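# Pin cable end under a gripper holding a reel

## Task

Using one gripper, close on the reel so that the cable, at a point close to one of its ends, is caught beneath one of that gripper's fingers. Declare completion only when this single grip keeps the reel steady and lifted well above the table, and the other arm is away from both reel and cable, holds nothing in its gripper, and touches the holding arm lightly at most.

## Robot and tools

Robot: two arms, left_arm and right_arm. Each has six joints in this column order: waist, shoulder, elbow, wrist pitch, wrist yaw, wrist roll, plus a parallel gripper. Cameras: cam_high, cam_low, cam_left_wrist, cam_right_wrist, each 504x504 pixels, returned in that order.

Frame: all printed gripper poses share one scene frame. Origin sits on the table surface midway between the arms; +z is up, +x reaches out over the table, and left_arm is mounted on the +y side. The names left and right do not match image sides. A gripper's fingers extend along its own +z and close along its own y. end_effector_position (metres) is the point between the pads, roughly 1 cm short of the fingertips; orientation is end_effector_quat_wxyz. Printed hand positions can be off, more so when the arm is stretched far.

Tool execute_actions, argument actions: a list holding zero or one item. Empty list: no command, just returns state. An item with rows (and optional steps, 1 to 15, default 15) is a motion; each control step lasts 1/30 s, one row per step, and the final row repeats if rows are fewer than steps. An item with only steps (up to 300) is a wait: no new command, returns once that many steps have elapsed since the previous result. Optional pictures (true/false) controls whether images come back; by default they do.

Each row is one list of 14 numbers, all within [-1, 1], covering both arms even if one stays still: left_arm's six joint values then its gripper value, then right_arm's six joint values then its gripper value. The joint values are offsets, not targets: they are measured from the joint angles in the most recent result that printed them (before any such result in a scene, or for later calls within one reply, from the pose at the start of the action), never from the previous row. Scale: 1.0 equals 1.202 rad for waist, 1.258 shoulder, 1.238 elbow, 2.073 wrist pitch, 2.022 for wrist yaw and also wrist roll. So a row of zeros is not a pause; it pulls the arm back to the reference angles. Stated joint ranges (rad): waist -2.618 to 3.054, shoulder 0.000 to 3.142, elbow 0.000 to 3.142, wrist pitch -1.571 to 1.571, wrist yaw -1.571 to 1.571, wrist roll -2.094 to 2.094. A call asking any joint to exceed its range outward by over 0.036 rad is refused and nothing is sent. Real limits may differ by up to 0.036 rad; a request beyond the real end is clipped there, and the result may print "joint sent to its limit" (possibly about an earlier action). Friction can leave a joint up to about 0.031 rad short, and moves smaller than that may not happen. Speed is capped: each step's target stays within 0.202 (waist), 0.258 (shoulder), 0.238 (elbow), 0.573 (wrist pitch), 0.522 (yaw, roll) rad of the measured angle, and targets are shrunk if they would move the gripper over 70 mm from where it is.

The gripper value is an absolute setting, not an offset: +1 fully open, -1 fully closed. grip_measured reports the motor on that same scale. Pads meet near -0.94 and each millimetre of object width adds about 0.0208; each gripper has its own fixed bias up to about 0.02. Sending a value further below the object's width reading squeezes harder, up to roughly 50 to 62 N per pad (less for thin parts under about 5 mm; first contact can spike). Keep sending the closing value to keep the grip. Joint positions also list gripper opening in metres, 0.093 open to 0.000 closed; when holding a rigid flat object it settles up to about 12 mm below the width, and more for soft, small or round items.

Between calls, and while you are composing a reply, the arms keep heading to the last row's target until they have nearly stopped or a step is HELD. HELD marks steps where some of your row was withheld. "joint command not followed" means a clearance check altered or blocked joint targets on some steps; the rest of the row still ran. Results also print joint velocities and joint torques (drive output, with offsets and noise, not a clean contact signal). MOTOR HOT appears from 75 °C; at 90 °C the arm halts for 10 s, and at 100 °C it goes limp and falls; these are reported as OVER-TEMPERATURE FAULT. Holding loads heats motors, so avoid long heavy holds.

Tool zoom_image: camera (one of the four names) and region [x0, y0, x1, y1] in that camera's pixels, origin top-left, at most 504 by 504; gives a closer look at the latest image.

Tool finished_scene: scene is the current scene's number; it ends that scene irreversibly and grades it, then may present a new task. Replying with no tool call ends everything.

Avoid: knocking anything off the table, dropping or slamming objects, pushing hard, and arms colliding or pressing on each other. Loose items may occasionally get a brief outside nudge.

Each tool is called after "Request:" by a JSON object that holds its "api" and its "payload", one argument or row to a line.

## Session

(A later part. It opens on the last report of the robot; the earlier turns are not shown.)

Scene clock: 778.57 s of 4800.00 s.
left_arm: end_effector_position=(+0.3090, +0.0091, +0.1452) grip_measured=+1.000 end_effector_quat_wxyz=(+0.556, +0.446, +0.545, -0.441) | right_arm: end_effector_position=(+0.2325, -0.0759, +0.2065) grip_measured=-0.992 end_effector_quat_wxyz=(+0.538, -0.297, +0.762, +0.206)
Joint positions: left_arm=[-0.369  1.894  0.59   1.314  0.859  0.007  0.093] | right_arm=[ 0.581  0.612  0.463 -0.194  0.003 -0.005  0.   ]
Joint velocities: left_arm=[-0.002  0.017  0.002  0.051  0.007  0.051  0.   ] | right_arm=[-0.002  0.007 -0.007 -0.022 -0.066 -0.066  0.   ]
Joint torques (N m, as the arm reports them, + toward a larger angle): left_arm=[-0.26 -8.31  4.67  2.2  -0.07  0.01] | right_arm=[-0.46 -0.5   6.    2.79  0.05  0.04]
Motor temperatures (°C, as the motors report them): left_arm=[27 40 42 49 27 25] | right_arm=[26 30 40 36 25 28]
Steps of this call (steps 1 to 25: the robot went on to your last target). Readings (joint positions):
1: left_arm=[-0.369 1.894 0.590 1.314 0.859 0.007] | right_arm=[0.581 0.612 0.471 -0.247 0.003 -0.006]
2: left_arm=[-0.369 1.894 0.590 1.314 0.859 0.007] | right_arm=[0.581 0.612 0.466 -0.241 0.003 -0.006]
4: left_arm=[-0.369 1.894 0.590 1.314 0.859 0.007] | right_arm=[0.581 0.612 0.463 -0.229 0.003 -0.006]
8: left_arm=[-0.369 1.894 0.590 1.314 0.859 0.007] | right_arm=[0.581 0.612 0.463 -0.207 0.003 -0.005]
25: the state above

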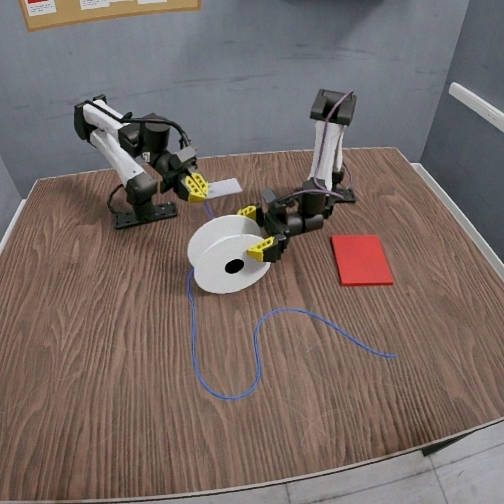

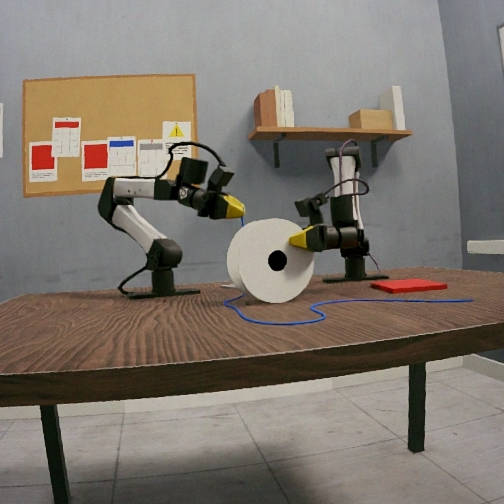

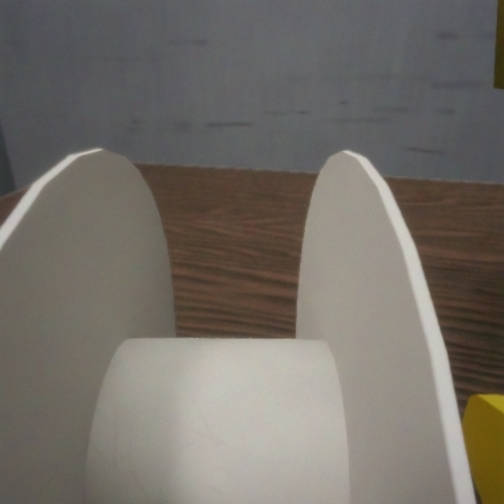

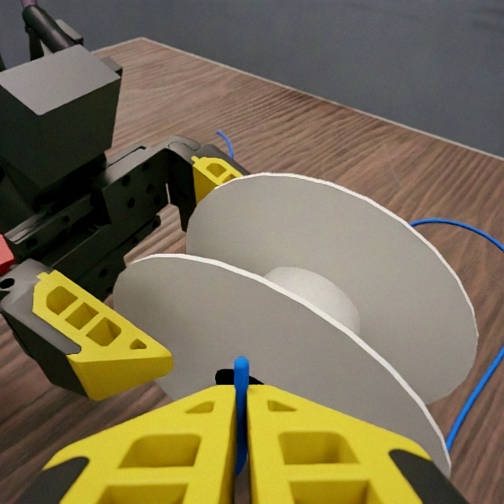

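Request:
{"api": "execute_actions", "payload": {
  "actions": [
    {"rows": [
[0,0,0,0,0,0,1, 0,0.006,-0.005,0.012,0,0,-1],
[0,0,0,0,0,0,1, 0,0.011,-0.009,0.023,0,0,-1],
[0,0,0,0,0,0,1, 0,0.016,-0.013,0.034,0,0,-1],
[0,0,0,0,0,0,1, 0,0.021,-0.016,0.046,0,0,-1],
[0,0,0,0,0,0,1, 0,0.027,-0.019,0.058,0,0,-1],
[0,0,0,0,0,0,1, 0,0.033,-0.023,0.071,0,0,-1],
[0,0,0,0,0,0,1, 0,0.040,-0.027,0.084,0,0,-1],
[0,0,0,0,0,0,1, 0,0.047,-0.031,0.097,0,0,-1],
[0,0,0,0,0,0,1, 0,0.055,-0.035,0.110,0,0,-1],
[0,0,0,0,0,0,1, 0,0.063,-0.040,0.123,0,0,-1],
[0,0,0,0,0,0,1, 0,0.071,-0.045,0.136,0,0,-1],
[0,0,0,0,0,0,1, 0,0.079,-0.050,0.149,0,0,-1],
[0,0,0,0,0,0,1, 0,0.088,-0.055,0.162,0,0,-1],
[0,0,0,0,0,0,1, 0,0.097,-0.060,0.175,0,0,-1],
[0,0,0,0,0,0,1, 0,0.106,-0.065,0.188,0,0,-1]
], "steps": 15}
  ],
  "pictures": false
}}

Request:
{"api": "execute_actions", "payload": {
  "actions": [
    {"rows": [
[0,0,0,0,0,0,1, 0,0.044,-0.033,0.068,0,0,-1],
[0,0,0,0,0,0,1, 0,0.053,-0.038,0.080,0,0,-1],
[0,0,0,0,0,0,1, 0,0.062,-0.043,0.092,0,0,-1],
[0,0,0,0,0,0,1, 0,0.071,-0.048,0.104,0,0,-1],
[0,0,0,0,0,0,1, 0,0.080,-0.054,0.115,0,0,-1],
[0,0,0,0,0,0,1, 0,0.089,-0.060,0.126,0,0,-1],
[0,0,0,0,0,0,1, 0,0.098,-0.066,0.136,0,0,-1],
[0,0,0,0,0,0,1, 0,0.107,-0.072,0.145,0,0,-1],
[0,0,0,0,0,0,1, 0,0.116,-0.078,0.153,0,0,-1],
[0,0,0,0,0,0,1, 0,0.125,-0.084,0.160,0,0,-1],
[0,0,0,0,0,0,1, 0,0.133,-0.089,0.165,0,0,-1],
[0,0,0,0,0,0,1, 0,0.141,-0.094,0.169,0,0,-1],
[0,0,0,0,0,0,1, 0,0.148,-0.098,0.171,0,0,-1],
[0,0,0,0,0,0,1, 0,0.153,-0.101,0.172,0,0,-1],
[0,0,0,0,0,0,1, 0,0.156,-0.103,0.172,0,0,-1]
], "steps": 15}
  ],
  "pictures": false
}}

Request:
{"api": "execute_actions", "payload": {
  "actions": [
    {"steps": 25}
  ]
}}

Scene clock: 850.23 s of 4800.00 s.
left_arm: end_effector_position=(+0.3090, +0.0091, +0.1452) grip_measured=+1.000 end_effector_quat_wxyz=(+0.556, +0.446, +0.545, -0.441) | right_arm: end_effector_position=(+0.2508, -0.0592, +0.2210) grip_measured=-0.992 end_effector_quat_wxyz=(+0.586, -0.283, +0.725, +0.225)
Joint positions: left_arm=[-0.369  1.894  0.59   1.314  0.859  0.007  0.093] | right_arm=[ 0.581  0.707  0.417  0.077  0.003 -0.005  0.   ]
Joint velocities: left_arm=[-0.017 -0.012 -0.007  0.007  0.007  0.007  0.   ] | right_arm=[ 0.017  0.31  -0.208  0.681  0.037 -0.081  0.   ]
Joint torques (N m, as the arm reports them, + toward a larger angle): left_arm=[-0.25 -8.31  4.67  2.21 -0.06  0.01] | right_arm=[-0.44  0.54  5.79  2.79  0.05 -0.08]
Motor temperatures (°C, as the motors report them): left_arm=[27 41 41 49 27 25] | right_arm=[25 29 39 40 25 28]
Steps of this call (steps 1 to 15: the robot went on to your last target; steps 16 to 200: nothing new was sent; then 64.50 s passed at rest; steps 201 to 215: all 15 steps of this action). Readings (joint positions):
201: left_arm=[-0.369 1.894 0.590 1.314 0.859 0.007] | right_arm=[0.581 0.612 0.463 -0.193 0.003 -0.005]
202: left_arm=[-0.369 1.894 0.590 1.314 0.859 0.007] | right_arm=[0.581 0.612 0.463 -0.189 0.003 -0.005]
204: left_arm=[-0.369 1.894 0.590 1.314 0.859 0.007] | right_arm=[0.581 0.612 0.463 -0.170 0.003 -0.005]
208: left_arm=[-0.369 1.894 0.590 1.314 0.859 0.007] | right_arm=[0.581 0.635 0.461 -0.093 0.003 -0.005]
215: the state above

Scene clock: 850.73 s of 4800.00 s.
left_arm: end_effector_position=(+0.3090, +0.0091, +0.1452) grip_measured=+1.000 end_effector_quat_wxyz=(+0.556, +0.446, +0.545, -0.441) | right_arm: end_effector_position=(+0.2664, -0.0449, +0.1962) grip_measured=-0.992 end_effector_quat_wxyz=(+0.601, -0.278, +0.713, +0.230)
Joint positions: left_arm=[-0.369  1.894  0.59   1.314  0.859  0.007  0.093] | right_arm=[ 0.581  0.875  0.319  0.383  0.003 -0.005  0.   ]
Joint velocities: left_arm=[-0.012  0.037 -0.002 -0.051  0.037 -0.037  0.   ] | right_arm=[-0.017  0.203 -0.154  0.198  0.022 -0.037  0.   ]
Joint torques (N m, as the arm reports them, + toward a larger angle): left_arm=[-0.26 -8.31  4.66  2.21 -0.06  0.01] | right_arm=[-0.45 -0.78  5.69  2.87  0.05 -0.08]
Motor temperatures (°C, as the motors report them): left_arm=[27 41 41 49 27 25] | right_arm=[25 29 39 40 25 28]
Steps of this call (steps 1 to 15: all 15 steps of this action). Readings (joint positions):
1: left_arm=[-0.369 1.894 0.590 1.314 0.859 0.007] | right_arm=[0.581 0.719 0.410 0.102 0.003 -0.005]
2: left_arm=[-0.369 1.894 0.590 1.314 0.859 0.007] | right_arm=[0.581 0.732 0.404 0.126 0.003 -0.005]
4: left_arm=[-0.369 1.894 0.590 1.314 0.859 0.007] | right_arm=[0.581 0.758 0.392 0.176 0.003 -0.005]
8: left_arm=[-0.369 1.894 0.590 1.314 0.859 0.007] | right_arm=[0.581 0.803 0.364 0.271 0.003 -0.005]
15: the state above

Scene clock: 851.57 s of 4800.00 s.
left_arm: end_effector_position=(+0.3090, +0.0091, +0.1452) grip_measured=+1.000 end_effector_quat_wxyz=(+0.556, +0.446, +0.545, -0.441) | right_arm: end_effector_position=(+0.2674, -0.0440, +0.1976) grip_measured=-0.992 end_effector_quat_wxyz=(+0.607, -0.276, +0.708, +0.233)
Joint positions: left_arm=[-0.369  1.894  0.59   1.314  0.859  0.007  0.093] | right_arm=[ 0.581  0.885  0.31   0.421  0.003 -0.005  0.   ]
Joint velocities: left_arm=[-0.017  0.012  0.002 -0.051  0.037 -0.051  0.   ] | right_arm=[-0.012  0.017 -0.002 -0.022 -0.051 -0.007  0.   ]
Joint torques (N m, as the arm reports them, + toward a larger angle): left_arm=[-0.24 -8.31  4.67  2.21 -0.07  0.01] | right_arm=[-0.45 -0.65  5.7   2.83  0.04 -0.08]
Motor temperatures (°C, as the motors report them): left_arm=[27 41 41 49 27 25] | right_arm=[25 29 39 40 25 28]
Steps of this call (steps 1 to 25: the robot went on to your last target). Readings (joint positions):
1: left_arm=[-0.369 1.894 0.590 1.314 0.859 0.007] | right_arm=[0.581 0.880 0.315 0.389 0.003 -0.005]
2: left_arm=[-0.369 1.894 0.590 1.314 0.859 0.007] | right_arm=[0.581 0.884 0.312 0.392 0.003 -0.005]
4: left_arm=[-0.369 1.894 0.590 1.314 0.859 0.007] | right_arm=[0.581 0.885 0.310 0.399 0.003 -0.005]
8: left_arm=[-0.369 1.894 0.590 1.314 0.859 0.007] | right_arm=[0.581 0.885 0.310 0.413 0.003 -0.005]
25: the state above

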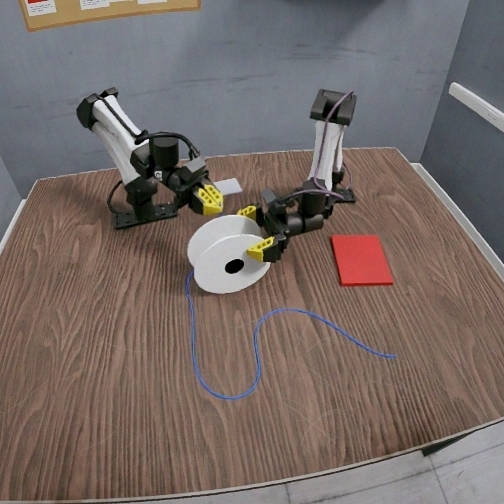

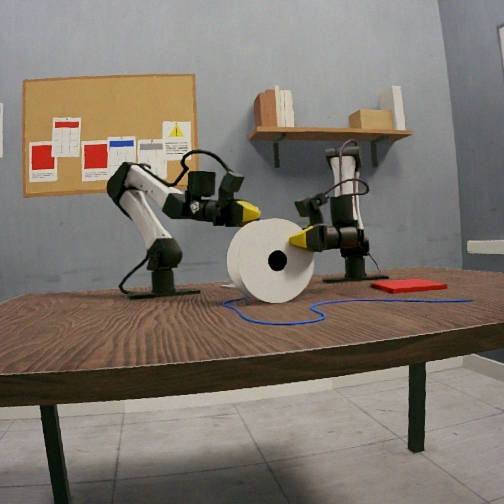

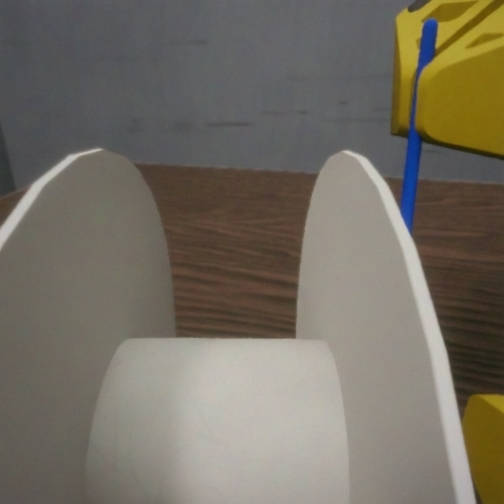

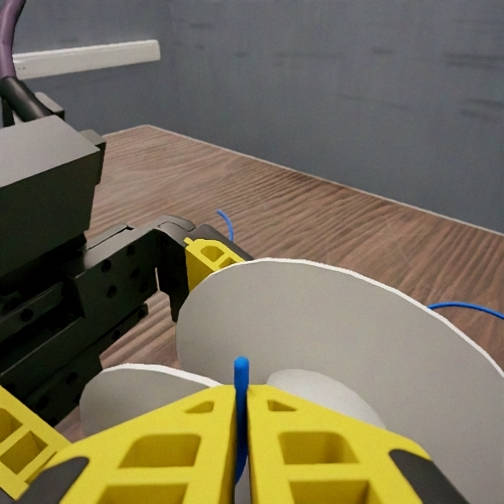

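Request:
{"api": "execute_actions", "payload": {
  "actions": [
    {"rows": [
[0,0,0,0,0,0,1, 0.004,0.012,0,0.010,0,0,-1],
[0,0,0,0,0,0,1, 0.007,0.020,0,0.017,0,0,-1],
[0,0,0,0,0,0,1, 0.010,0.027,0,0.023,0,0,-1],
[0,0,0,0,0,0,1, 0.014,0.034,0,0.029,0,0,-1],
[0,0,0,0,0,0,1, 0.018,0.041,0,0.034,0,0,-1],
[0,0,0,0,0,0,1, 0.022,0.048,0,0.039,0,0,-1],
[0,0,0,0,0,0,1, 0.026,0.056,0,0.044,0,0,-1],
[0,0,0,0,0,0,1, 0.031,0.064,0,0.048,0,0,-1],
[0,0,0,0,0,0,1, 0.036,0.072,0,0.052,0,0,-1],
[0,0,0,0,0,0,1, 0.041,0.080,0,0.055,0,0,-1],
[0,0,0,0,0,0,1, 0.045,0.087,0,0.058,0,0,-1],
[0,0,0,0,0,0,1, 0.049,0.094,0,0.060,0,0,-1],
[0,0,0,0,0,0,1, 0.053,0.100,0,0.061,0,0,-1],
[0,0,0,0,0,0,1, 0.056,0.104,0,0.062,0,0,-1],
[0,0,0,0,0,0,1, 0.058,0.106,0,0.062,0,0,-1]
], "steps": 15}
  ],
  "pictures": false
}}

Request:
{"api": "execute_actions", "payload": {
  "actions": [
    {"steps": 20}
  ]
}}

Scene clock: 904.03 s of 4800.00 s.
left_arm: end_effector_position=(+0.3090, +0.0091, +0.1452) grip_measured=+1.000 end_effector_quat_wxyz=(+0.556, +0.446, +0.545, -0.441) | right_arm: end_effector_position=(+0.2635, -0.0224, +0.1873) grip_measured=-0.992 end_effector_quat_wxyz=(+0.598, -0.296, +0.702, +0.248)
Joint positions: left_arm=[-0.369  1.894  0.59   1.314  0.859  0.007  0.093] | right_arm=[ 0.635  0.992  0.31   0.52   0.003 -0.005  0.   ]
Joint velocities: left_arm=[-0.007 -0.017  0.002 -0.022 -0.051 -0.037  0.   ] | right_arm=[ 0.1    0.164 -0.007  0.095 -0.11   0.066  0.   ]
Joint torques (N m, as the arm reports them, + toward a larger angle): left_arm=[-0.26 -8.32  4.68  2.21 -0.07  0.01] | right_arm=[ 0.17 -1.49  6.91  2.88  0.03 -0.08]
Motor temperatures (°C, as the motors report them): left_arm=[27 41 41 49 27 25] | right_arm=[25 29 39 43 25 28]
Steps of this call (steps 1 to 15: the robot went on to your last target; steps 16 to 200: nothing new was sent; then 45.30 s passed at rest; steps 201 to 215: all 15 steps of this action). Readings (joint positions):
201: left_arm=[-0.369 1.894 0.590 1.314 0.859 0.007] | right_arm=[0.581 0.885 0.310 0.422 0.003 -0.005]
202: left_arm=[-0.369 1.894 0.590 1.314 0.859 0.007] | right_arm=[0.581 0.885 0.310 0.425 0.003 -0.005]
204: left_arm=[-0.369 1.894 0.590 1.314 0.859 0.007] | right_arm=[0.581 0.893 0.310 0.440 0.003 -0.005]
208: left_arm=[-0.369 1.894 0.590 1.314 0.859 0.007] | right_arm=[0.598 0.929 0.310 0.474 0.003 -0.005]
215: the state above

Scene clock: 904.70 s of 4800.00 s.
left_arm: end_effector_position=(+0.3090, +0.0091, +0.1452) grip_measured=+1.000 end_effector_quat_wxyz=(+0.556, +0.446, +0.545, -0.441) | right_arm: end_effector_position=(+0.2631, -0.0202, +0.1892) grip_measured=-0.992 end_effector_quat_wxyz=(+0.601, -0.296, +0.699, +0.251)
Joint positions: left_arm=[-0.369  1.894  0.59   1.314  0.859  0.007  0.093] | right_arm=[ 0.64   1.     0.31   0.538  0.003 -0.005  0.   ]
Joint velocities: left_arm=[-0.022 -0.012 -0.027  0.022  0.051 -0.022  0.   ] | right_arm=[ 0.007 -0.007  0.002 -0.037 -0.037  0.007  0.   ]
Joint torques (N m, as the arm reports them, + toward a larger angle): left_arm=[-0.26 -8.32  4.68  2.21 -0.06  0.01] | right_arm=[ 0.34 -1.32  6.9   2.82  0.05 -0.08]
Motor temperatures (°C, as the motors report them): left_arm=[27 41 41 49 27 25] | right_arm=[25 29 39 43 25 28]
Steps of this call (steps 1 to 20: the robot went on to your last target). Readings (joint positions):
1: left_arm=[-0.369 1.894 0.590 1.314 0.859 0.007] | right_arm=[0.638 0.997 0.310 0.522 0.003 -0.005]
2: left_arm=[-0.369 1.894 0.590 1.314 0.859 0.007] | right_arm=[0.639 0.999 0.310 0.524 0.003 -0.005]
4: left_arm=[-0.369 1.894 0.590 1.314 0.859 0.007] | right_arm=[0.640 1.000 0.310 0.527 0.003 -0.005]
8: left_arm=[-0.369 1.894 0.590 1.314 0.859 0.007] | right_arm=[0.640 1.000 0.310 0.534 0.003 -0.005]
20: the state above

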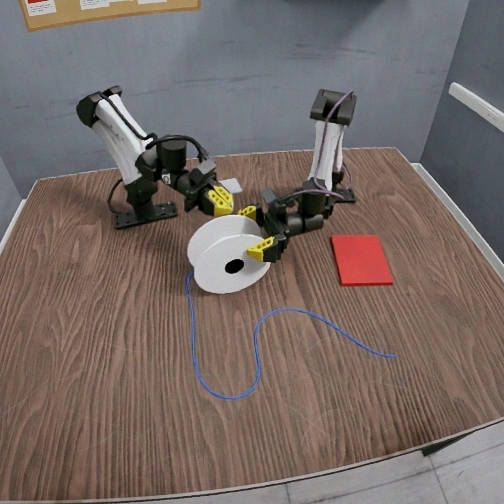

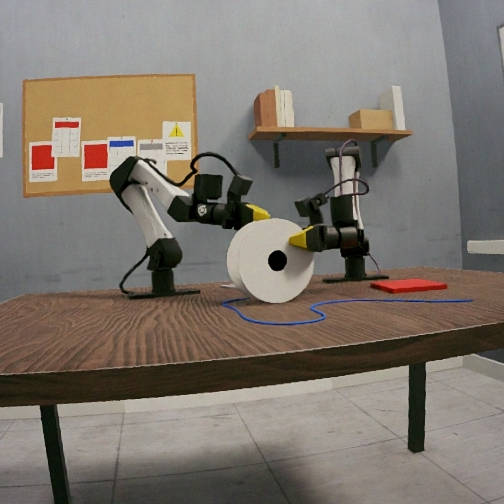

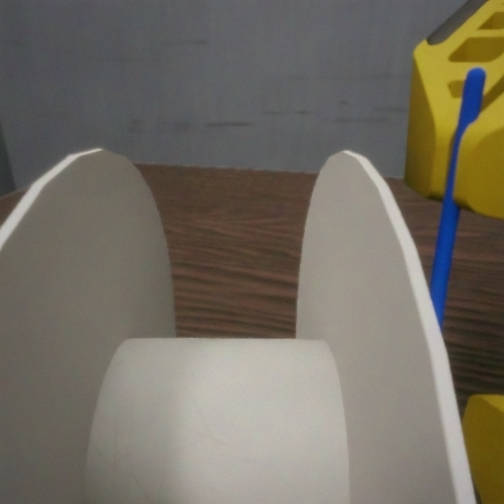

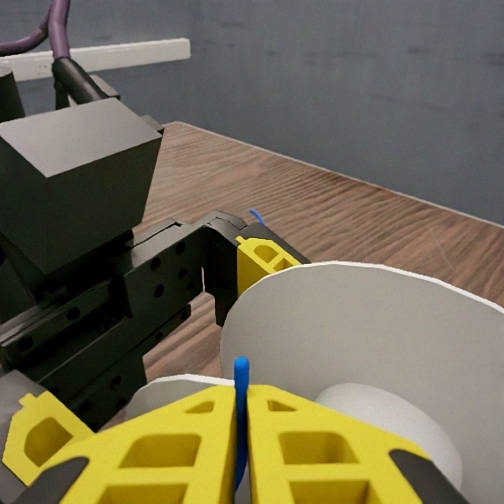

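Request:
{"api": "execute_actions", "payload": {
  "actions": [
    {"rows": [
[0,0,0,0,0,0,1, 0.004,0.012,0,0.011,0,0,-1],
[0,0,0,0,0,0,1, 0.008,0.020,0,0.019,0,0,-1],
[0,0,0,0,0,0,1, 0.012,0.028,0,0.026,0,0,-1],
[0,0,0,0,0,0,1, 0.016,0.036,0,0.033,0,0,-1],
[0,0,0,0,0,0,1, 0.020,0.044,0,0.039,0,0,-1],
[0,0,0,0,0,0,1, 0.025,0.053,0,0.045,0,0,-1],
[0,0,0,0,0,0,1, 0.030,0.062,0,0.050,0,0,-1],
[0,0,0,0,0,0,1, 0.035,0.071,0,0.055,0,0,-1],
[0,0,0,0,0,0,1, 0.040,0.080,0,0.059,0,0,-1],
[0,0,0,0,0,0,1, 0.045,0.089,0,0.063,0,0,-1],
[0,0,0,0,0,0,1, 0.049,0.097,0,0.066,0,0,-1],
[0,0,0,0,0,0,1, 0.053,0.105,0,0.068,0,0,-1],
[0,0,0,0,0,0,1, 0.057,0.112,0,0.069,0,0,-1],
[0,0,0,0,0,0,1, 0.059,0.117,0,0.070,0,0,-1],
[0,0,0,0,0,0,1, 0.061,0.120,0,0.070,0,0,-1]
], "steps": 15}
  ],
  "pictures": false
}}

Request:
{"api": "execute_actions", "payload": {
  "actions": [
    {"steps": 20}
  ]
}}

Scene clock: 921.57 s of 4800.00 s.
left_arm: end_effector_position=(+0.3090, +0.0091, +0.1452) grip_measured=+1.000 end_effector_quat_wxyz=(+0.556, +0.446, +0.545, -0.441) | right_arm: end_effector_position=(+0.2566, +0.0030, +0.1758) grip_measured=-0.992 end_effector_quat_wxyz=(+0.590, -0.318, +0.692, +0.267)
Joint positions: left_arm=[-0.369  1.894  0.59   1.314  0.859  0.007  0.093] | right_arm=[ 0.698  1.122  0.31   0.651  0.003 -0.005  0.   ]
Joint velocities: left_arm=[-0.007  0.007  0.002  0.007  0.007 -0.022  0.   ] | right_arm=[ 0.09   0.208 -0.012  0.051 -0.007 -0.081  0.   ]
Joint torques (N m, as the arm reports them, + toward a larger angle): left_arm=[-0.25 -8.32  4.67  2.21 -0.07  0.01] | right_arm=[ 0.29 -2.41  6.6   2.86  0.05 -0.08]
Motor temperatures (°C, as the motors report them): left_arm=[27 41 41 49 27 25] | right_arm=[25 29 39 43 25 28]
Steps of this call (steps 1 to 15: the robot went on to your last target; steps 16 to 200: nothing new was sent; then 9.70 s passed at rest; steps 201 to 215: all 15 steps of this action). Readings (joint positions):
201: left_arm=[-0.369 1.894 0.590 1.314 0.859 0.007] | right_arm=[0.640 1.000 0.310 0.539 0.003 -0.005]
202: left_arm=[-0.369 1.894 0.590 1.314 0.859 0.007] | right_arm=[0.640 1.000 0.310 0.541 0.003 -0.005]
204: left_arm=[-0.369 1.894 0.590 1.314 0.859 0.007] | right_arm=[0.641 1.008 0.310 0.559 0.003 -0.005]
208: left_arm=[-0.369 1.894 0.590 1.314 0.859 0.007] | right_arm=[0.661 1.049 0.310 0.600 0.003 -0.005]
215: the state above

Scene clock: 922.23 s of 4800.00 s.
left_arm: end_effector_position=(+0.3090, +0.0091, +0.1452) grip_measured=+1.000 end_effector_quat_wxyz=(+0.556, +0.446, +0.545, -0.441) | right_arm: end_effector_position=(+0.2563, +0.0051, +0.1771) grip_measured=-0.992 end_effector_quat_wxyz=(+0.593, -0.318, +0.689, +0.270)
Joint positions: left_arm=[-0.369  1.894  0.59   1.314  0.859  0.007  0.093] | right_arm=[ 0.703  1.132  0.31   0.67   0.003 -0.005  0.   ]
Joint velocities: left_arm=[ 0.007  0.002  0.002 -0.007 -0.022  0.007  0.   ] | right_arm=[ 0.022 -0.012 -0.017  0.022 -0.022  0.037  0.   ]
Joint torques (N m, as the arm reports them, + toward a larger angle): left_arm=[-0.24 -8.32  4.67  2.21 -0.07  0.01] | right_arm=[ 0.35 -2.21  6.58  2.83  0.04 -0.08]
Motor temperatures (°C, as the motors report them): left_arm=[27 41 41 49 27 25] | right_arm=[25 29 39 43 25 28]
Steps of this call (steps 1 to 20: the robot went on to your last target). Readings (joint positions):
1: left_arm=[-0.369 1.894 0.590 1.314 0.859 0.007] | right_arm=[0.701 1.128 0.310 0.654 0.003 -0.005]
2: left_arm=[-0.369 1.894 0.590 1.314 0.859 0.007] | right_arm=[0.703 1.131 0.310 0.655 0.003 -0.005]
4: left_arm=[-0.369 1.894 0.590 1.314 0.859 0.007] | right_arm=[0.703 1.132 0.310 0.659 0.003 -0.005]
8: left_arm=[-0.369 1.894 0.590 1.314 0.859 0.007] | right_arm=[0.703 1.132 0.310 0.667 0.003 -0.005]
20: the state above

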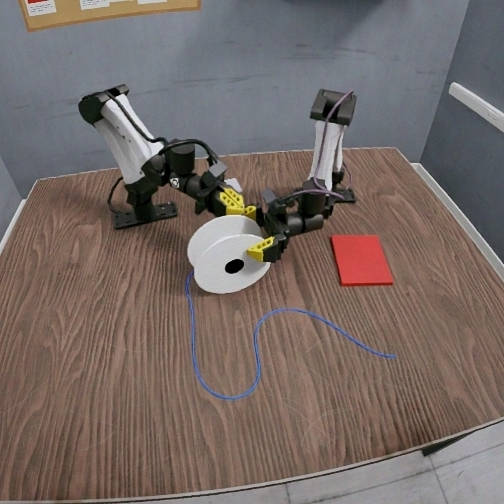

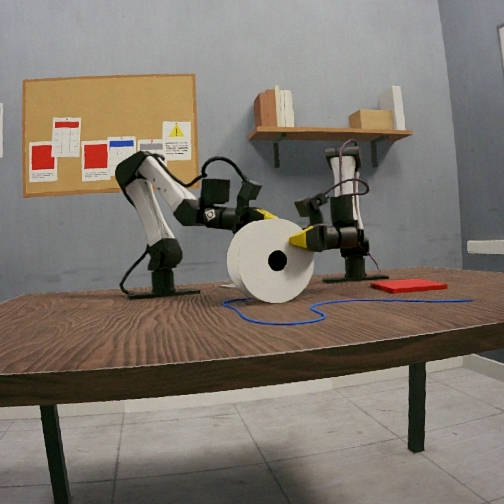

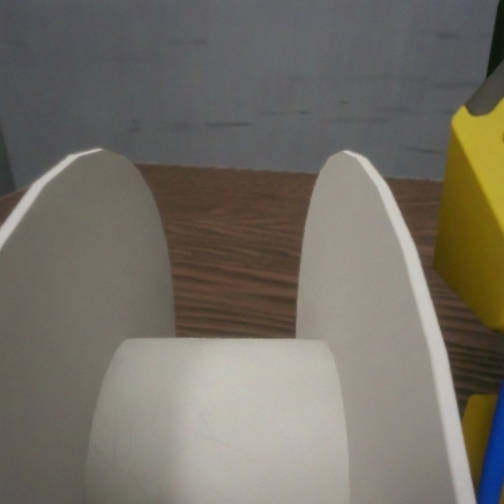

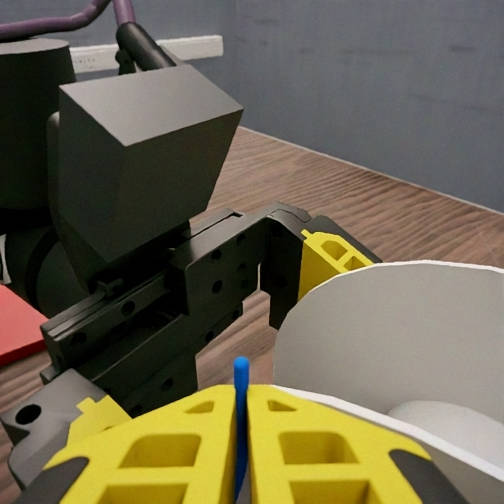

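Request:
{"api": "execute_actions", "payload": {
  "actions": [
    {"rows": [
[0.005,0,0,0,0,0,1, 0,0,0,0,0,0,-1],
[0.008,0,0,0,0,0,1, 0,0,0,0,0,0,-1],
[0.011,0,0,0,0,0,1, 0,0,0,0,0,0,-1],
[0.013,0,0,0,0,0,1, 0,0,0,0,0,0,-1],
[0.015,0,0,0,0,0,1, 0,0,0,0,0,0,-1],
[0.017,0,0,0,0,0,1, 0,0,0,0,0,0,-1],
[0.019,0,0,0,0,0,1, 0,0,0,0,0,0,-1],
[0.021,0,0,0,0,0,1, 0,0,0,0,0,0,-1],
[0.022,0,0,0,0,0,1, 0,0,0,0,0,0,-1],
[0.023,0,0,0,0,0,1, 0,0,0,0,0,0,-1],
[0.024,0,0,0,0,0,1, 0,0,0,0,0,0,-1],
[0.024,0,0,0,0,0,1, 0,0,0,0,0,0,-1],
[0.024,0,0,0,0,0,1, 0,0,0,0,0,0,-1],
[0.024,0,0,0,0,0,1, 0,0,0,0,0,0,-1],
[0.024,0,0,0,0,0,1, 0,0,0,0,0,0,-1]
], "steps": 15}
  ],
  "pictures": false
}}

Request:
{"api": "execute_actions", "payload": {
  "actions": [
    {"steps": 8}
  ]
}}

Scene clock: 954.57 s of 4800.00 s.
left_arm: end_effector_position=(+0.3155, +0.0156, +0.1452) grip_measured=+1.000 end_effector_quat_wxyz=(+0.560, +0.441, +0.550, -0.435) | right_arm: end_effector_position=(+0.2563, +0.0051, +0.1772) grip_measured=-0.992 end_effector_quat_wxyz=(+0.593, -0.318, +0.689, +0.270)
Joint positions: left_arm=[-0.348  1.894  0.59   1.314  0.859  0.007  0.093] | right_arm=[ 0.703  1.132  0.31   0.671  0.003 -0.005  0.   ]
Joint velocities: left_arm=[-0.002  0.002  0.007  0.007  0.037 -0.066  0.   ] | right_arm=[ 0.002 -0.007 -0.007  0.037 -0.037 -0.081  0.   ]
Joint torques (N m, as the arm reports them, + toward a larger angle): left_arm=[ 0.43 -8.31  4.67  2.21 -0.07  0.01] | right_arm=[-0.45 -4.01  6.54  2.68  0.05 -0.08]
Motor temperatures (°C, as the motors report them): left_arm=[27 41 41 49 27 25] | right_arm=[25 29 40 44 25 28]
Steps of this call (steps 1 to 15: the robot went on to your last target; steps 16 to 200: nothing new was sent; then 25.17 s passed at rest; steps 201 to 215: all 15 steps of this action). Readings (joint positions):
201: left_arm=[-0.369 1.894 0.590 1.314 0.859 0.007] | right_arm=[0.703 1.132 0.310 0.671 0.003 -0.005]
202: left_arm=[-0.369 1.894 0.590 1.314 0.859 0.007] | right_arm=[0.703 1.132 0.310 0.671 0.003 -0.005]
204: left_arm=[-0.367 1.894 0.590 1.314 0.859 0.007] | right_arm=[0.703 1.132 0.310 0.671 0.003 -0.005]
208: left_arm=[-0.356 1.894 0.590 1.314 0.859 0.007] | right_arm=[0.703 1.132 0.310 0.671 0.003 -0.005]
215: the state above

Scene clock: 954.83 s of 4800.00 s.
left_arm: end_effector_position=(+0.3155, +0.0156, +0.1452) grip_measured=+1.000 end_effector_quat_wxyz=(+0.560, +0.441, +0.550, -0.435) | right_arm: end_effector_position=(+0.2563, +0.0051, +0.1772) grip_measured=-0.992 end_effector_quat_wxyz=(+0.593, -0.318, +0.689, +0.270)
Joint positions: left_arm=[-0.348  1.894  0.59   1.314  0.859  0.007  0.093] | right_arm=[ 0.703  1.132  0.31   0.671  0.003 -0.005  0.   ]
Joint velocities: left_arm=[-0.022  0.007 -0.002  0.007  0.007  0.022  0.   ] | right_arm=[-0.002 -0.007  0.012 -0.081 -0.022 -0.037  0.   ]
Joint torques (N m, as the arm reports them, + toward a larger angle): left_arm=[ 0.46 -8.31  4.69  2.21 -0.06  0.01] | right_arm=[-0.44 -4.02  6.55  2.68  0.04 -0.08]
Motor temperatures (°C, as the motors report them): left_arm=[27 41 41 49 27 25] | right_arm=[25 29 40 44 25 28]
Steps of this call (steps 1 to 8: the robot went on to your last target). Readings (joint positions):
1: left_arm=[-0.348 1.894 0.590 1.314 0.859 0.007] | right_arm=[0.703 1.132 0.310 0.671 0.003 -0.005]
2: left_arm=[-0.348 1.894 0.590 1.314 0.859 0.007] | right_arm=[0.703 1.132 0.310 0.671 0.003 -0.005]
4: left_arm=[-0.348 1.894 0.590 1.314 0.859 0.007] | right_arm=[0.703 1.132 0.310 0.671 0.003 -0.005]
8: the state above

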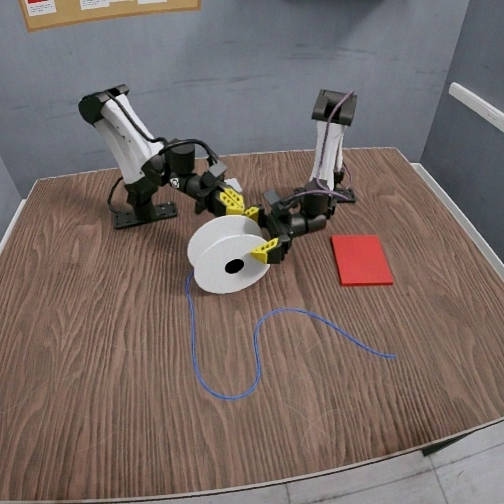

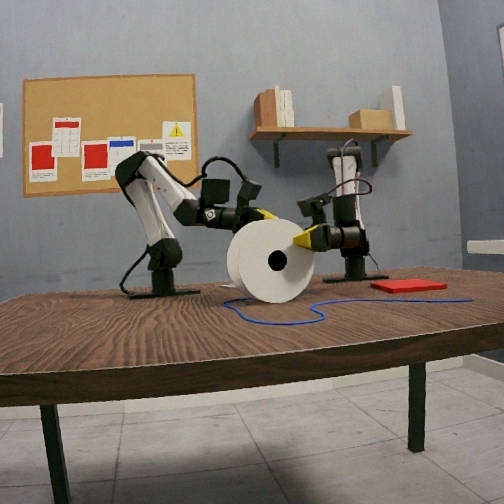

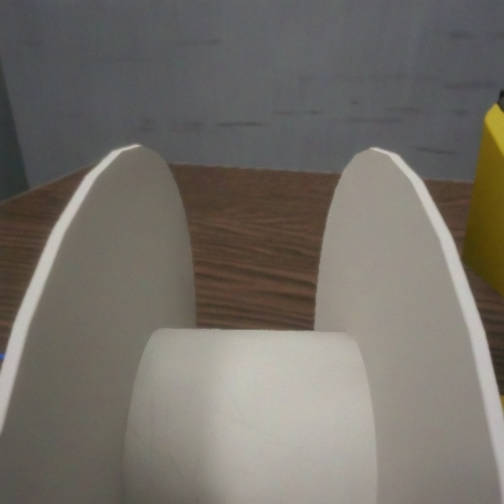

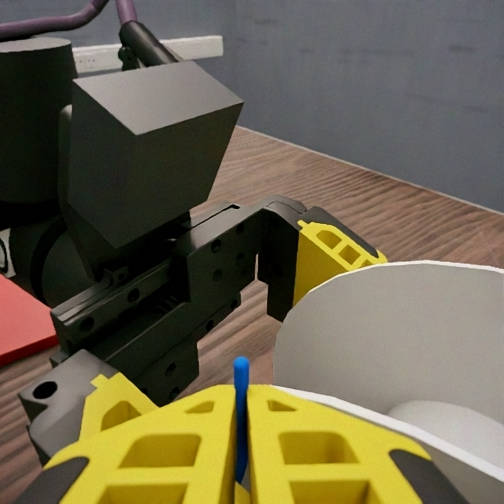

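Request:
{"api": "execute_actions", "payload": {
  "actions": [
    {"rows": [
[0,0,0,0,0,0,0.96, 0,0,0,0,0,0,-1],
[0,0,0,0,0,0,0.92, 0,0,0,0,0,0,-1],
[0,0,0,0,0,0,0.88, 0,0,0,0,0,0,-1],
[0,0,0,0,0,0,0.84, 0,0,0,0,0,0,-1],
[0,0,0,0,0,0,0.80, 0,0,0,0,0,0,-1],
[0,0,0,0,0,0,0.77, 0,0,0,0,0,0,-1],
[0,0,0,0,0,0,0.74, 0,0,0,0,0,0,-1],
[0,0,0,0,0,0,0.71, 0,0,0,0,0,0,-1],
[0,0,0,0,0,0,0.68, 0,0,0,0,0,0,-1],
[0,0,0,0,0,0,0.66, 0,0,0,0,0,0,-1],
[0,0,0,0,0,0,0.64, 0,0,0,0,0,0,-1],
[0,0,0,0,0,0,0.62, 0,0,0,0,0,0,-1],
[0,0,0,0,0,0,0.60, 0,0,0,0,0,0,-1],
[0,0,0,0,0,0,0.58, 0,0,0,0,0,0,-1],
[0,0,0,0,0,0,0.56, 0,0,0,0,0,0,-1]
], "steps": 15}
  ],
  "pictures": false
}}

Request:
{"api": "execute_actions", "payload": {
  "actions": [
    {"rows": [
[0,0,0,0,0,0,0.54, 0,0,0,0,0,0,-1],
[0,0,0,0,0,0,0.52, 0,0,0,0,0,0,-1],
[0,0,0,0,0,0,0.50, 0,0,0,0,0,0,-1],
[0,0,0,0,0,0,0.48, 0,0,0,0,0,0,-1],
[0,0,0,0,0,0,0.46, 0,0,0,0,0,0,-1],
[0,0,0,0,0,0,0.44, 0,0,0,0,0,0,-1],
[0,0,0,0,0,0,0.41, 0,0,0,0,0,0,-1],
[0,0,0,0,0,0,0.38, 0,0,0,0,0,0,-1],
[0,0,0,0,0,0,0.35, 0,0,0,0,0,0,-1],
[0,0,0,0,0,0,0.32, 0,0,0,0,0,0,-1],
[0,0,0,0,0,0,0.29, 0,0,0,0,0,0,-1],
[0,0,0,0,0,0,0.26, 0,0,0,0,0,0,-1],
[0,0,0,0,0,0,0.22, 0,0,0,0,0,0,-1],
[0,0,0,0,0,0,0.18, 0,0,0,0,0,0,-1],
[0,0,0,0,0,0,0.15, 0,0,0,0,0,0,-1]
], "steps": 15}
  ],
  "pictures": false
}}

Request:
{"api": "execute_actions", "payload": {
  "actions": [
    {"steps": 15}
  ]
}}

Scene clock: 988.23 s of 4800.00 s.
left_arm: end_effector_position=(+0.3155, +0.0156, +0.1453) grip_measured=+0.572 end_effector_quat_wxyz=(+0.560, +0.441, +0.550, -0.435) | right_arm: end_effector_position=(+0.2563, +0.0051, +0.1772) grip_measured=-0.992 end_effector_quat_wxyz=(+0.593, -0.318, +0.689, +0.270)
Joint positions: left_arm=[-0.348  1.894  0.59   1.315  0.859  0.007  0.073] | right_arm=[ 0.703  1.132  0.31   0.671  0.003 -0.005  0.   ]
Joint velocities: left_arm=[-0.002  0.007 -0.017 -0.007  0.007 -0.007 -0.02 ] | right_arm=[-0.002 -0.007  0.017 -0.007  0.022 -0.007  0.   ]
Joint torques (N m, as the arm reports them, + toward a larger angle): left_arm=[-0.21 -8.3   4.68  2.19 -0.08  0.02] | right_arm=[-0.36 -3.97  6.63  2.68  0.04 -0.08]
Motor temperatures (°C, as the motors report them): left_arm=[28 41 40 49 27 25] | right_arm=[25 30 40 44 25 28]
Steps of this call (steps 1 to 15: the robot went on to your last target; steps 16 to 200: nothing new was sent; then 26.23 s passed at rest; steps 201 to 215: all 15 steps of this action). Readings (joint positions):
201: left_arm=[-0.348 1.894 0.590 1.314 0.859 0.007] | right_arm=[0.703 1.132 0.310 0.671 0.003 -0.005]
202: left_arm=[-0.348 1.894 0.590 1.314 0.859 0.007] | right_arm=[0.703 1.132 0.310 0.671 0.003 -0.005]
204: left_arm=[-0.348 1.894 0.590 1.314 0.859 0.007] | right_arm=[0.703 1.132 0.310 0.671 0.003 -0.005]
208: left_arm=[-0.348 1.894 0.590 1.314 0.859 0.007] | right_arm=[0.703 1.132 0.310 0.671 0.003 -0.005]
215: the state above

Scene clock: 988.73 s of 4800.00 s.
left_arm: end_effector_position=(+0.3150, +0.0155, +0.1454) grip_measured=+0.408 end_effector_quat_wxyz=(+0.560, +0.441, +0.549, -0.436) | right_arm: end_effector_position=(+0.2563, +0.0051, +0.1772) grip_measured=-0.992 end_effector_quat_wxyz=(+0.593, -0.318, +0.689, +0.270)
Joint positions: left_arm=[-0.348  1.894  0.59   1.315  0.862  0.007  0.065] | right_arm=[ 0.703  1.132  0.31   0.671  0.003 -0.005  0.   ]
Joint velocities: left_arm=[ 0.007 -0.007 -0.017  0.051 -0.066  0.037 -0.001] | right_arm=[-0.012  0.007  0.007  0.022 -0.037  0.037  0.   ]
Joint torques (N m, as the arm reports them, + toward a larger angle): left_arm=[-0.25 -8.31  4.67  2.2  -0.09  0.01] | right_arm=[-0.46 -4.    6.55  2.68  0.05 -0.08]
Motor temperatures (°C, as the motors report them): left_arm=[28 41 40 49 27 25] | right_arm=[25 30 40 44 25 28]
Steps of this call (steps 1 to 15: all 15 steps of this action). Readings (joint positions):
1: left_arm=[-0.348 1.894 0.590 1.315 0.859 0.007] | right_arm=[0.703 1.132 0.310 0.671 0.003 -0.005]
2: left_arm=[-0.348 1.894 0.590 1.315 0.859 0.007] | right_arm=[0.703 1.132 0.310 0.671 0.003 -0.005]
4: left_arm=[-0.348 1.894 0.590 1.315 0.861 0.007] | right_arm=[0.703 1.132 0.310 0.671 0.003 -0.005]
8: left_arm=[-0.348 1.894 0.590 1.315 0.862 0.007] | right_arm=[0.703 1.132 0.310 0.671 0.003 -0.005]
15: the state above

Scene clock: 989.23 s of 4800.00 s.
left_arm: end_effector_position=(+0.3150, +0.0155, +0.1454) grip_measured=+0.408 end_effector_quat_wxyz=(+0.560, +0.441, +0.549, -0.436) | right_arm: end_effector_position=(+0.2563, +0.0051, +0.1772) grip_measured=-0.992 end_effector_quat_wxyz=(+0.593, -0.318, +0.689, +0.270)
Joint positions: left_arm=[-0.348  1.894  0.59   1.315  0.862  0.007  0.065] | right_arm=[ 0.703  1.132  0.31   0.671  0.003 -0.005  0.   ]
Joint velocities: left_arm=[-0.002 -0.002  0.007 -0.022 -0.037  0.007  0.   ] | right_arm=[ 0.002  0.002  0.017  0.007 -0.022 -0.007  0.   ]
Joint torques (N m, as the arm reports them, + toward a larger angle): left_arm=[-0.24 -8.3   4.67  2.2  -0.09  0.01] | right_arm=[-0.45 -4.    6.57  2.69  0.05 -0.08]
Motor temperatures (°C, as the motors report them): left_arm=[28 41 40 49 27 25] | right_arm=[25 30 40 44 25 28]
Steps of this call (steps 1 to 15: the robot went on to your last target). Readings (joint positions):
1: left_arm=[-0.348 1.894 0.590 1.315 0.862 0.007] | right_arm=[0.703 1.132 0.310 0.671 0.003 -0.005]
2: left_arm=[-0.348 1.894 0.590 1.315 0.862 0.007] | right_arm=[0.703 1.132 0.310 0.671 0.003 -0.005]
4: left_arm=[-0.348 1.894 0.590 1.315 0.862 0.007] | right_arm=[0.703 1.132 0.310 0.671 0.003 -0.005]
8: left_arm=[-0.348 1.894 0.590 1.315 0.862 0.007] | right_arm=[0.703 1.132 0.310 0.671 0.003 -0.005]
15: the state above
All arms were judged still, so your last target was given up. Only a new action makes them travel on or press farther. Fingers that are still opening or closing keep moving.

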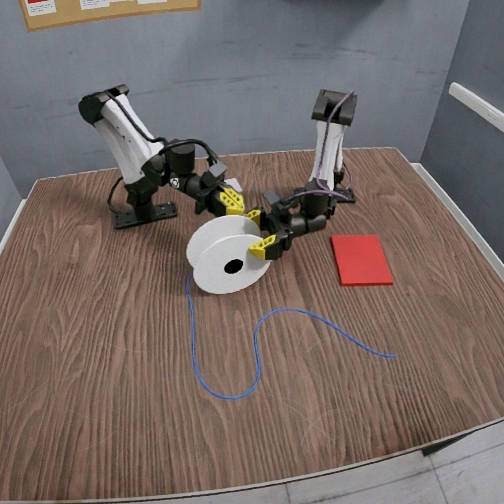

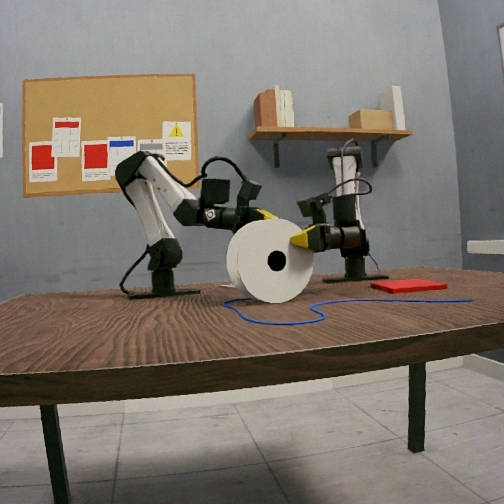

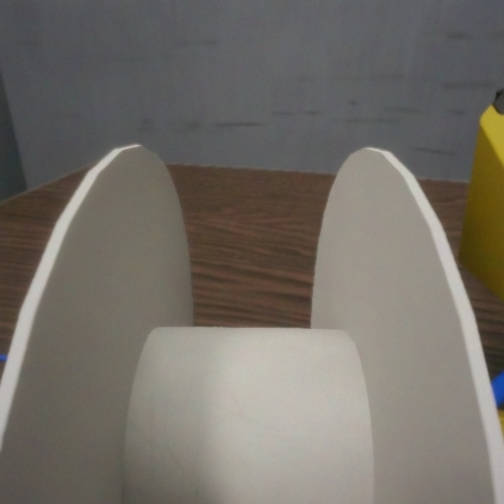

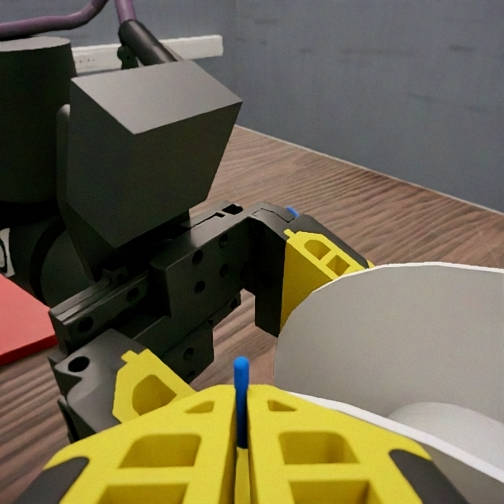

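Request:
{"api": "execute_actions", "payload": {
  "actions": [
    {"rows": [
[0,0,0,0,0,0,0.15, 0,0,0,0,0,0,-0.93],
[0,0,0,0,0,0,0.15, 0,0,0,0,0,0,-0.87],
[0,0,0,0,0,0,0.15, 0,0,0,0,0,0,-0.82],
[0,0,0,0,0,0,0.15, 0,-0.008,0,-0.004,0,0,-0.78],
[0,0,0,0,0,0,0.15, 0,-0.016,0,-0.009,0,0,-0.75],
[0,0,0,0,0,0,0.15, 0,-0.025,0,-0.015,0,0,-0.75],
[0,0,0,0,0,0,0.15, 0,-0.035,0,-0.022,0,0,-0.75],
[0,0,0,0,0,0,0.15, 0,-0.047,0,-0.030,0,0,-0.75],
[0,0,0,0,0,0,0.15, 0,-0.060,0,-0.038,0,0,-0.75],
[0,0,0,0,0,0,0.15, 0,-0.075,0,-0.047,0,0,-0.75],
[0,0,0,0,0,0,0.15, 0,-0.091,0,-0.056,0,0,-0.75],
[0,0,0,0,0,0,0.15, 0,-0.108,0,-0.066,0,0,-0.75],
[0,0,0,0,0,0,0.15, 0,-0.126,0,-0.076,0,0,-0.75],
[0,0,0,0,0,0,0.15, 0,-0.145,0,-0.086,0,0,-0.75],
[0,0,0,0,0,0,0.15, 0,-0.165,0,-0.096,0,0,-0.75]
], "steps": 15}
  ],
  "pictures": false
}}

Request:
{"api": "execute_actions", "payload": {
  "actions": [
    {"rows": [
[0,0,0,0,0,0,0.15, 0,-0.068,0,-0.052,0,0,-0.75],
[0,0,0,0,0,0,0.15, 0,-0.090,0,-0.062,0,0,-0.75],
[0,0,0,0,0,0,0.15, 0,-0.112,0,-0.072,0,0,-0.75],
[0,0,0,0,0,0,0.15, 0,-0.134,0,-0.082,0,0,-0.75],
[0,0,0,0,0,0,0.15, 0,-0.156,0,-0.092,0,0,-0.75],
[0,0,0,0,0,0,0.15, 0,-0.178,0,-0.102,0,0,-0.75],
[0,0,0,0,0,0,0.15, 0,-0.200,0,-0.112,0,0,-0.75],
[0,0,0,0,0,0,0.15, 0,-0.222,0,-0.122,0,0,-0.75],
[0,0,0,0,0,0,0.15, 0,-0.243,0,-0.132,0,0,-0.75],
[0,0,0,0,0,0,0.15, 0,-0.262,0,-0.141,0,0,-0.75],
[0,0,0,0,0,0,0.15, 0,-0.279,0,-0.149,0,0,-0.75],
[0,0,0,0,0,0,0.15, 0,-0.293,0,-0.156,0,0,-0.75],
[0,0,0,0,0,0,0.15, 0,-0.304,0,-0.162,0,0,-0.75],
[0,0,0,0,0,0,0.15, 0,-0.312,0,-0.166,0,0,-0.75],
[0,0,0,0,0,0,0.15, 0,-0.316,0,-0.168,0,0,-0.75]
], "steps": 15}
  ],
  "pictures": false
}}

Request:
{"api": "execute_actions", "payload": {
  "actions": [
    {"steps": 18}
  ]
}}

Scene clock: 1047.83 s of 4800.00 s.
left_arm: end_effector_position=(+0.3150, +0.0155, +0.1454) grip_measured=+0.408 end_effector_quat_wxyz=(+0.560, +0.442, +0.548, -0.435) | right_arm: end_effector_position=(+0.2467, -0.0060, +0.2007) grip_measured=-0.752 end_effector_quat_wxyz=(+0.607, -0.312, +0.676, +0.276)
Joint positions: left_arm=[-0.348  1.894  0.59   1.315  0.862  0.01   0.065] | right_arm=[ 0.703  0.983  0.31   0.563  0.003 -0.005  0.009]
Joint velocities: left_arm=[-0.002 -0.007 -0.012 -0.066 -0.022 -0.037  0.   ] | right_arm=[ 0.007 -0.681 -0.002 -0.535  0.051 -0.007  0.001]
Joint torques (N m, as the arm reports them, + toward a larger angle): left_arm=[-0.19 -8.27  4.69  2.21 -0.07 -0.02] | right_arm=[-0.45 -4.67  6.9   2.48  0.05 -0.08]
Motor temperatures (°C, as the motors report them): left_arm=[27 42 40 49 27 25] | right_arm=[25 30 40 45 25 28]
Steps of this call (steps 1 to 180: nothing new was sent; then 52.10 s passed at rest; steps 181 to 195: all 15 steps of this action). Readings (joint positions):
181: left_arm=[-0.348 1.894 0.590 1.315 0.862 0.007] | right_arm=[0.703 1.132 0.310 0.671 0.003 -0.005]
182: left_arm=[-0.348 1.894 0.590 1.315 0.862 0.007] | right_arm=[0.703 1.132 0.310 0.671 0.003 -0.005]
184: left_arm=[-0.348 1.894 0.590 1.315 0.862 0.008] | right_arm=[0.703 1.132 0.310 0.671 0.003 -0.005]
188: left_arm=[-0.348 1.894 0.590 1.315 0.862 0.009] | right_arm=[0.703 1.115 0.310 0.655 0.003 -0.005]
195: the state above

Scene clock: 1048.33 s of 4800.00 s.
left_arm: end_effector_position=(+0.3150, +0.0155, +0.1453) grip_measured=+0.408 end_effector_quat_wxyz=(+0.561, +0.443, +0.548, -0.434) | right_arm: end_effector_position=(+0.2175, -0.0401, +0.2475) grip_measured=-0.752 end_effector_quat_wxyz=(+0.641, -0.298, +0.644, +0.292)
Joint positions: left_arm=[-0.348  1.894  0.59   1.315  0.862  0.013  0.065] | right_arm=[ 0.703  0.616  0.31   0.298  0.003 -0.005  0.009]
Joint velocities: left_arm=[ 0.017  0.012 -0.002 -0.022  0.007  0.037 -0.   ] | right_arm=[-0.007 -0.325 -0.007 -0.33  -0.022  0.051  0.   ]
Joint torques (N m, as the arm reports them, + toward a larger angle): left_arm=[-0.25 -8.31  4.7   2.21 -0.07 -0.02] | right_arm=[-0.45 -1.7   7.34  2.29  0.05 -0.08]
Motor temperatures (°C, as the motors report them): left_arm=[27 42 40 49 27 25] | right_arm=[25 30 40 45 25 28]
Steps of this call (steps 1 to 15: all 15 steps of this action). Readings (joint positions):
1: left_arm=[-0.348 1.894 0.590 1.315 0.862 0.011] | right_arm=[0.703 0.959 0.310 0.546 0.003 -0.005]
2: left_arm=[-0.348 1.894 0.590 1.315 0.862 0.011] | right_arm=[0.703 0.933 0.310 0.528 0.003 -0.005]
4: left_arm=[-0.348 1.894 0.590 1.315 0.862 0.011] | right_arm=[0.703 0.878 0.310 0.492 0.003 -0.005]
8: left_arm=[-0.348 1.894 0.590 1.315 0.862 0.013] | right_arm=[0.703 0.767 0.310 0.417 0.003 -0.005]
15: the state above

Scene clock: 1048.93 s of 4800.00 s.
left_arm: end_effector_position=(+0.3150, +0.0155, +0.1453) grip_measured=+0.408 end_effector_quat_wxyz=(+0.561, +0.443, +0.548, -0.434) | right_arm: end_effector_position=(+0.2161, -0.0418, +0.2363) grip_measured=-0.752 end_effector_quat_wxyz=(+0.625, -0.305, +0.660, +0.285)
Joint positions: left_arm=[-0.348  1.894  0.59   1.315  0.862  0.013  0.065] | right_arm=[ 0.703  0.603  0.31   0.237  0.003 -0.005  0.009]
Joint velocities: left_arm=[-0.007 -0.012  0.002 -0.081  0.007 -0.022  0.   ] | right_arm=[ 0.002  0.017 -0.002  0.037  0.051  0.007  0.001]
Joint torques (N m, as the arm reports them, + toward a larger angle): left_arm=[-0.25 -8.3   4.67  2.21 -0.07 -0.01] | right_arm=[-0.47 -2.16  7.36  2.41  0.04 -0.08]
Motor temperatures (°C, as the motors report them): left_arm=[27 42 40 49 27 25] | right_arm=[25 30 40 45 25 28]
Steps of this call (steps 1 to 18: the robot went on to your last target). Readings (joint positions):
1: left_arm=[-0.348 1.894 0.590 1.315 0.862 0.013] | right_arm=[0.703 0.608 0.310 0.288 0.003 -0.005]
2: left_arm=[-0.348 1.894 0.590 1.315 0.862 0.013] | right_arm=[0.703 0.604 0.310 0.279 0.003 -0.005]
4: left_arm=[-0.348 1.894 0.590 1.315 0.862 0.013] | right_arm=[0.703 0.603 0.310 0.265 0.003 -0.005]
8: left_arm=[-0.348 1.894 0.590 1.315 0.862 0.013] | right_arm=[0.703 0.603 0.310 0.246 0.003 -0.005]
18: the state above

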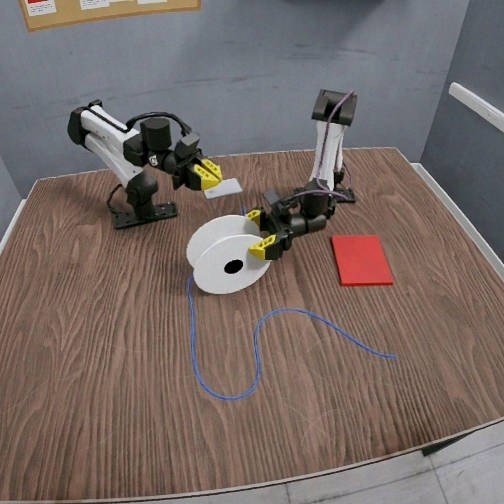

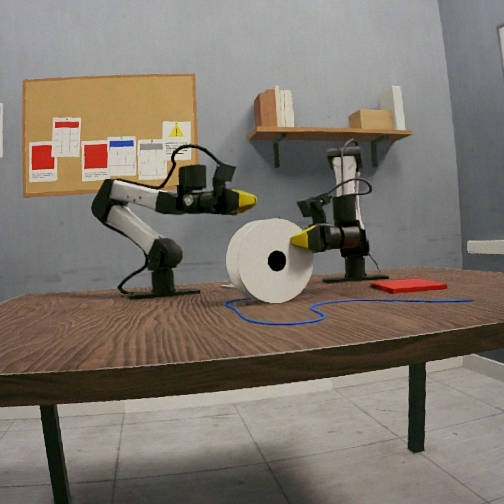

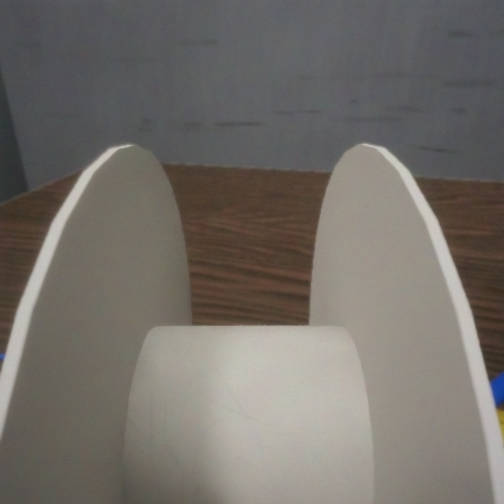

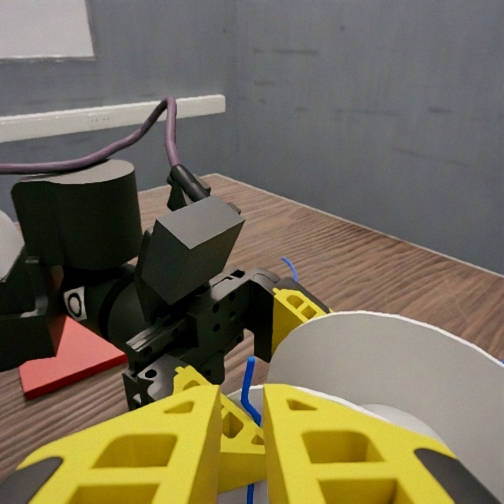

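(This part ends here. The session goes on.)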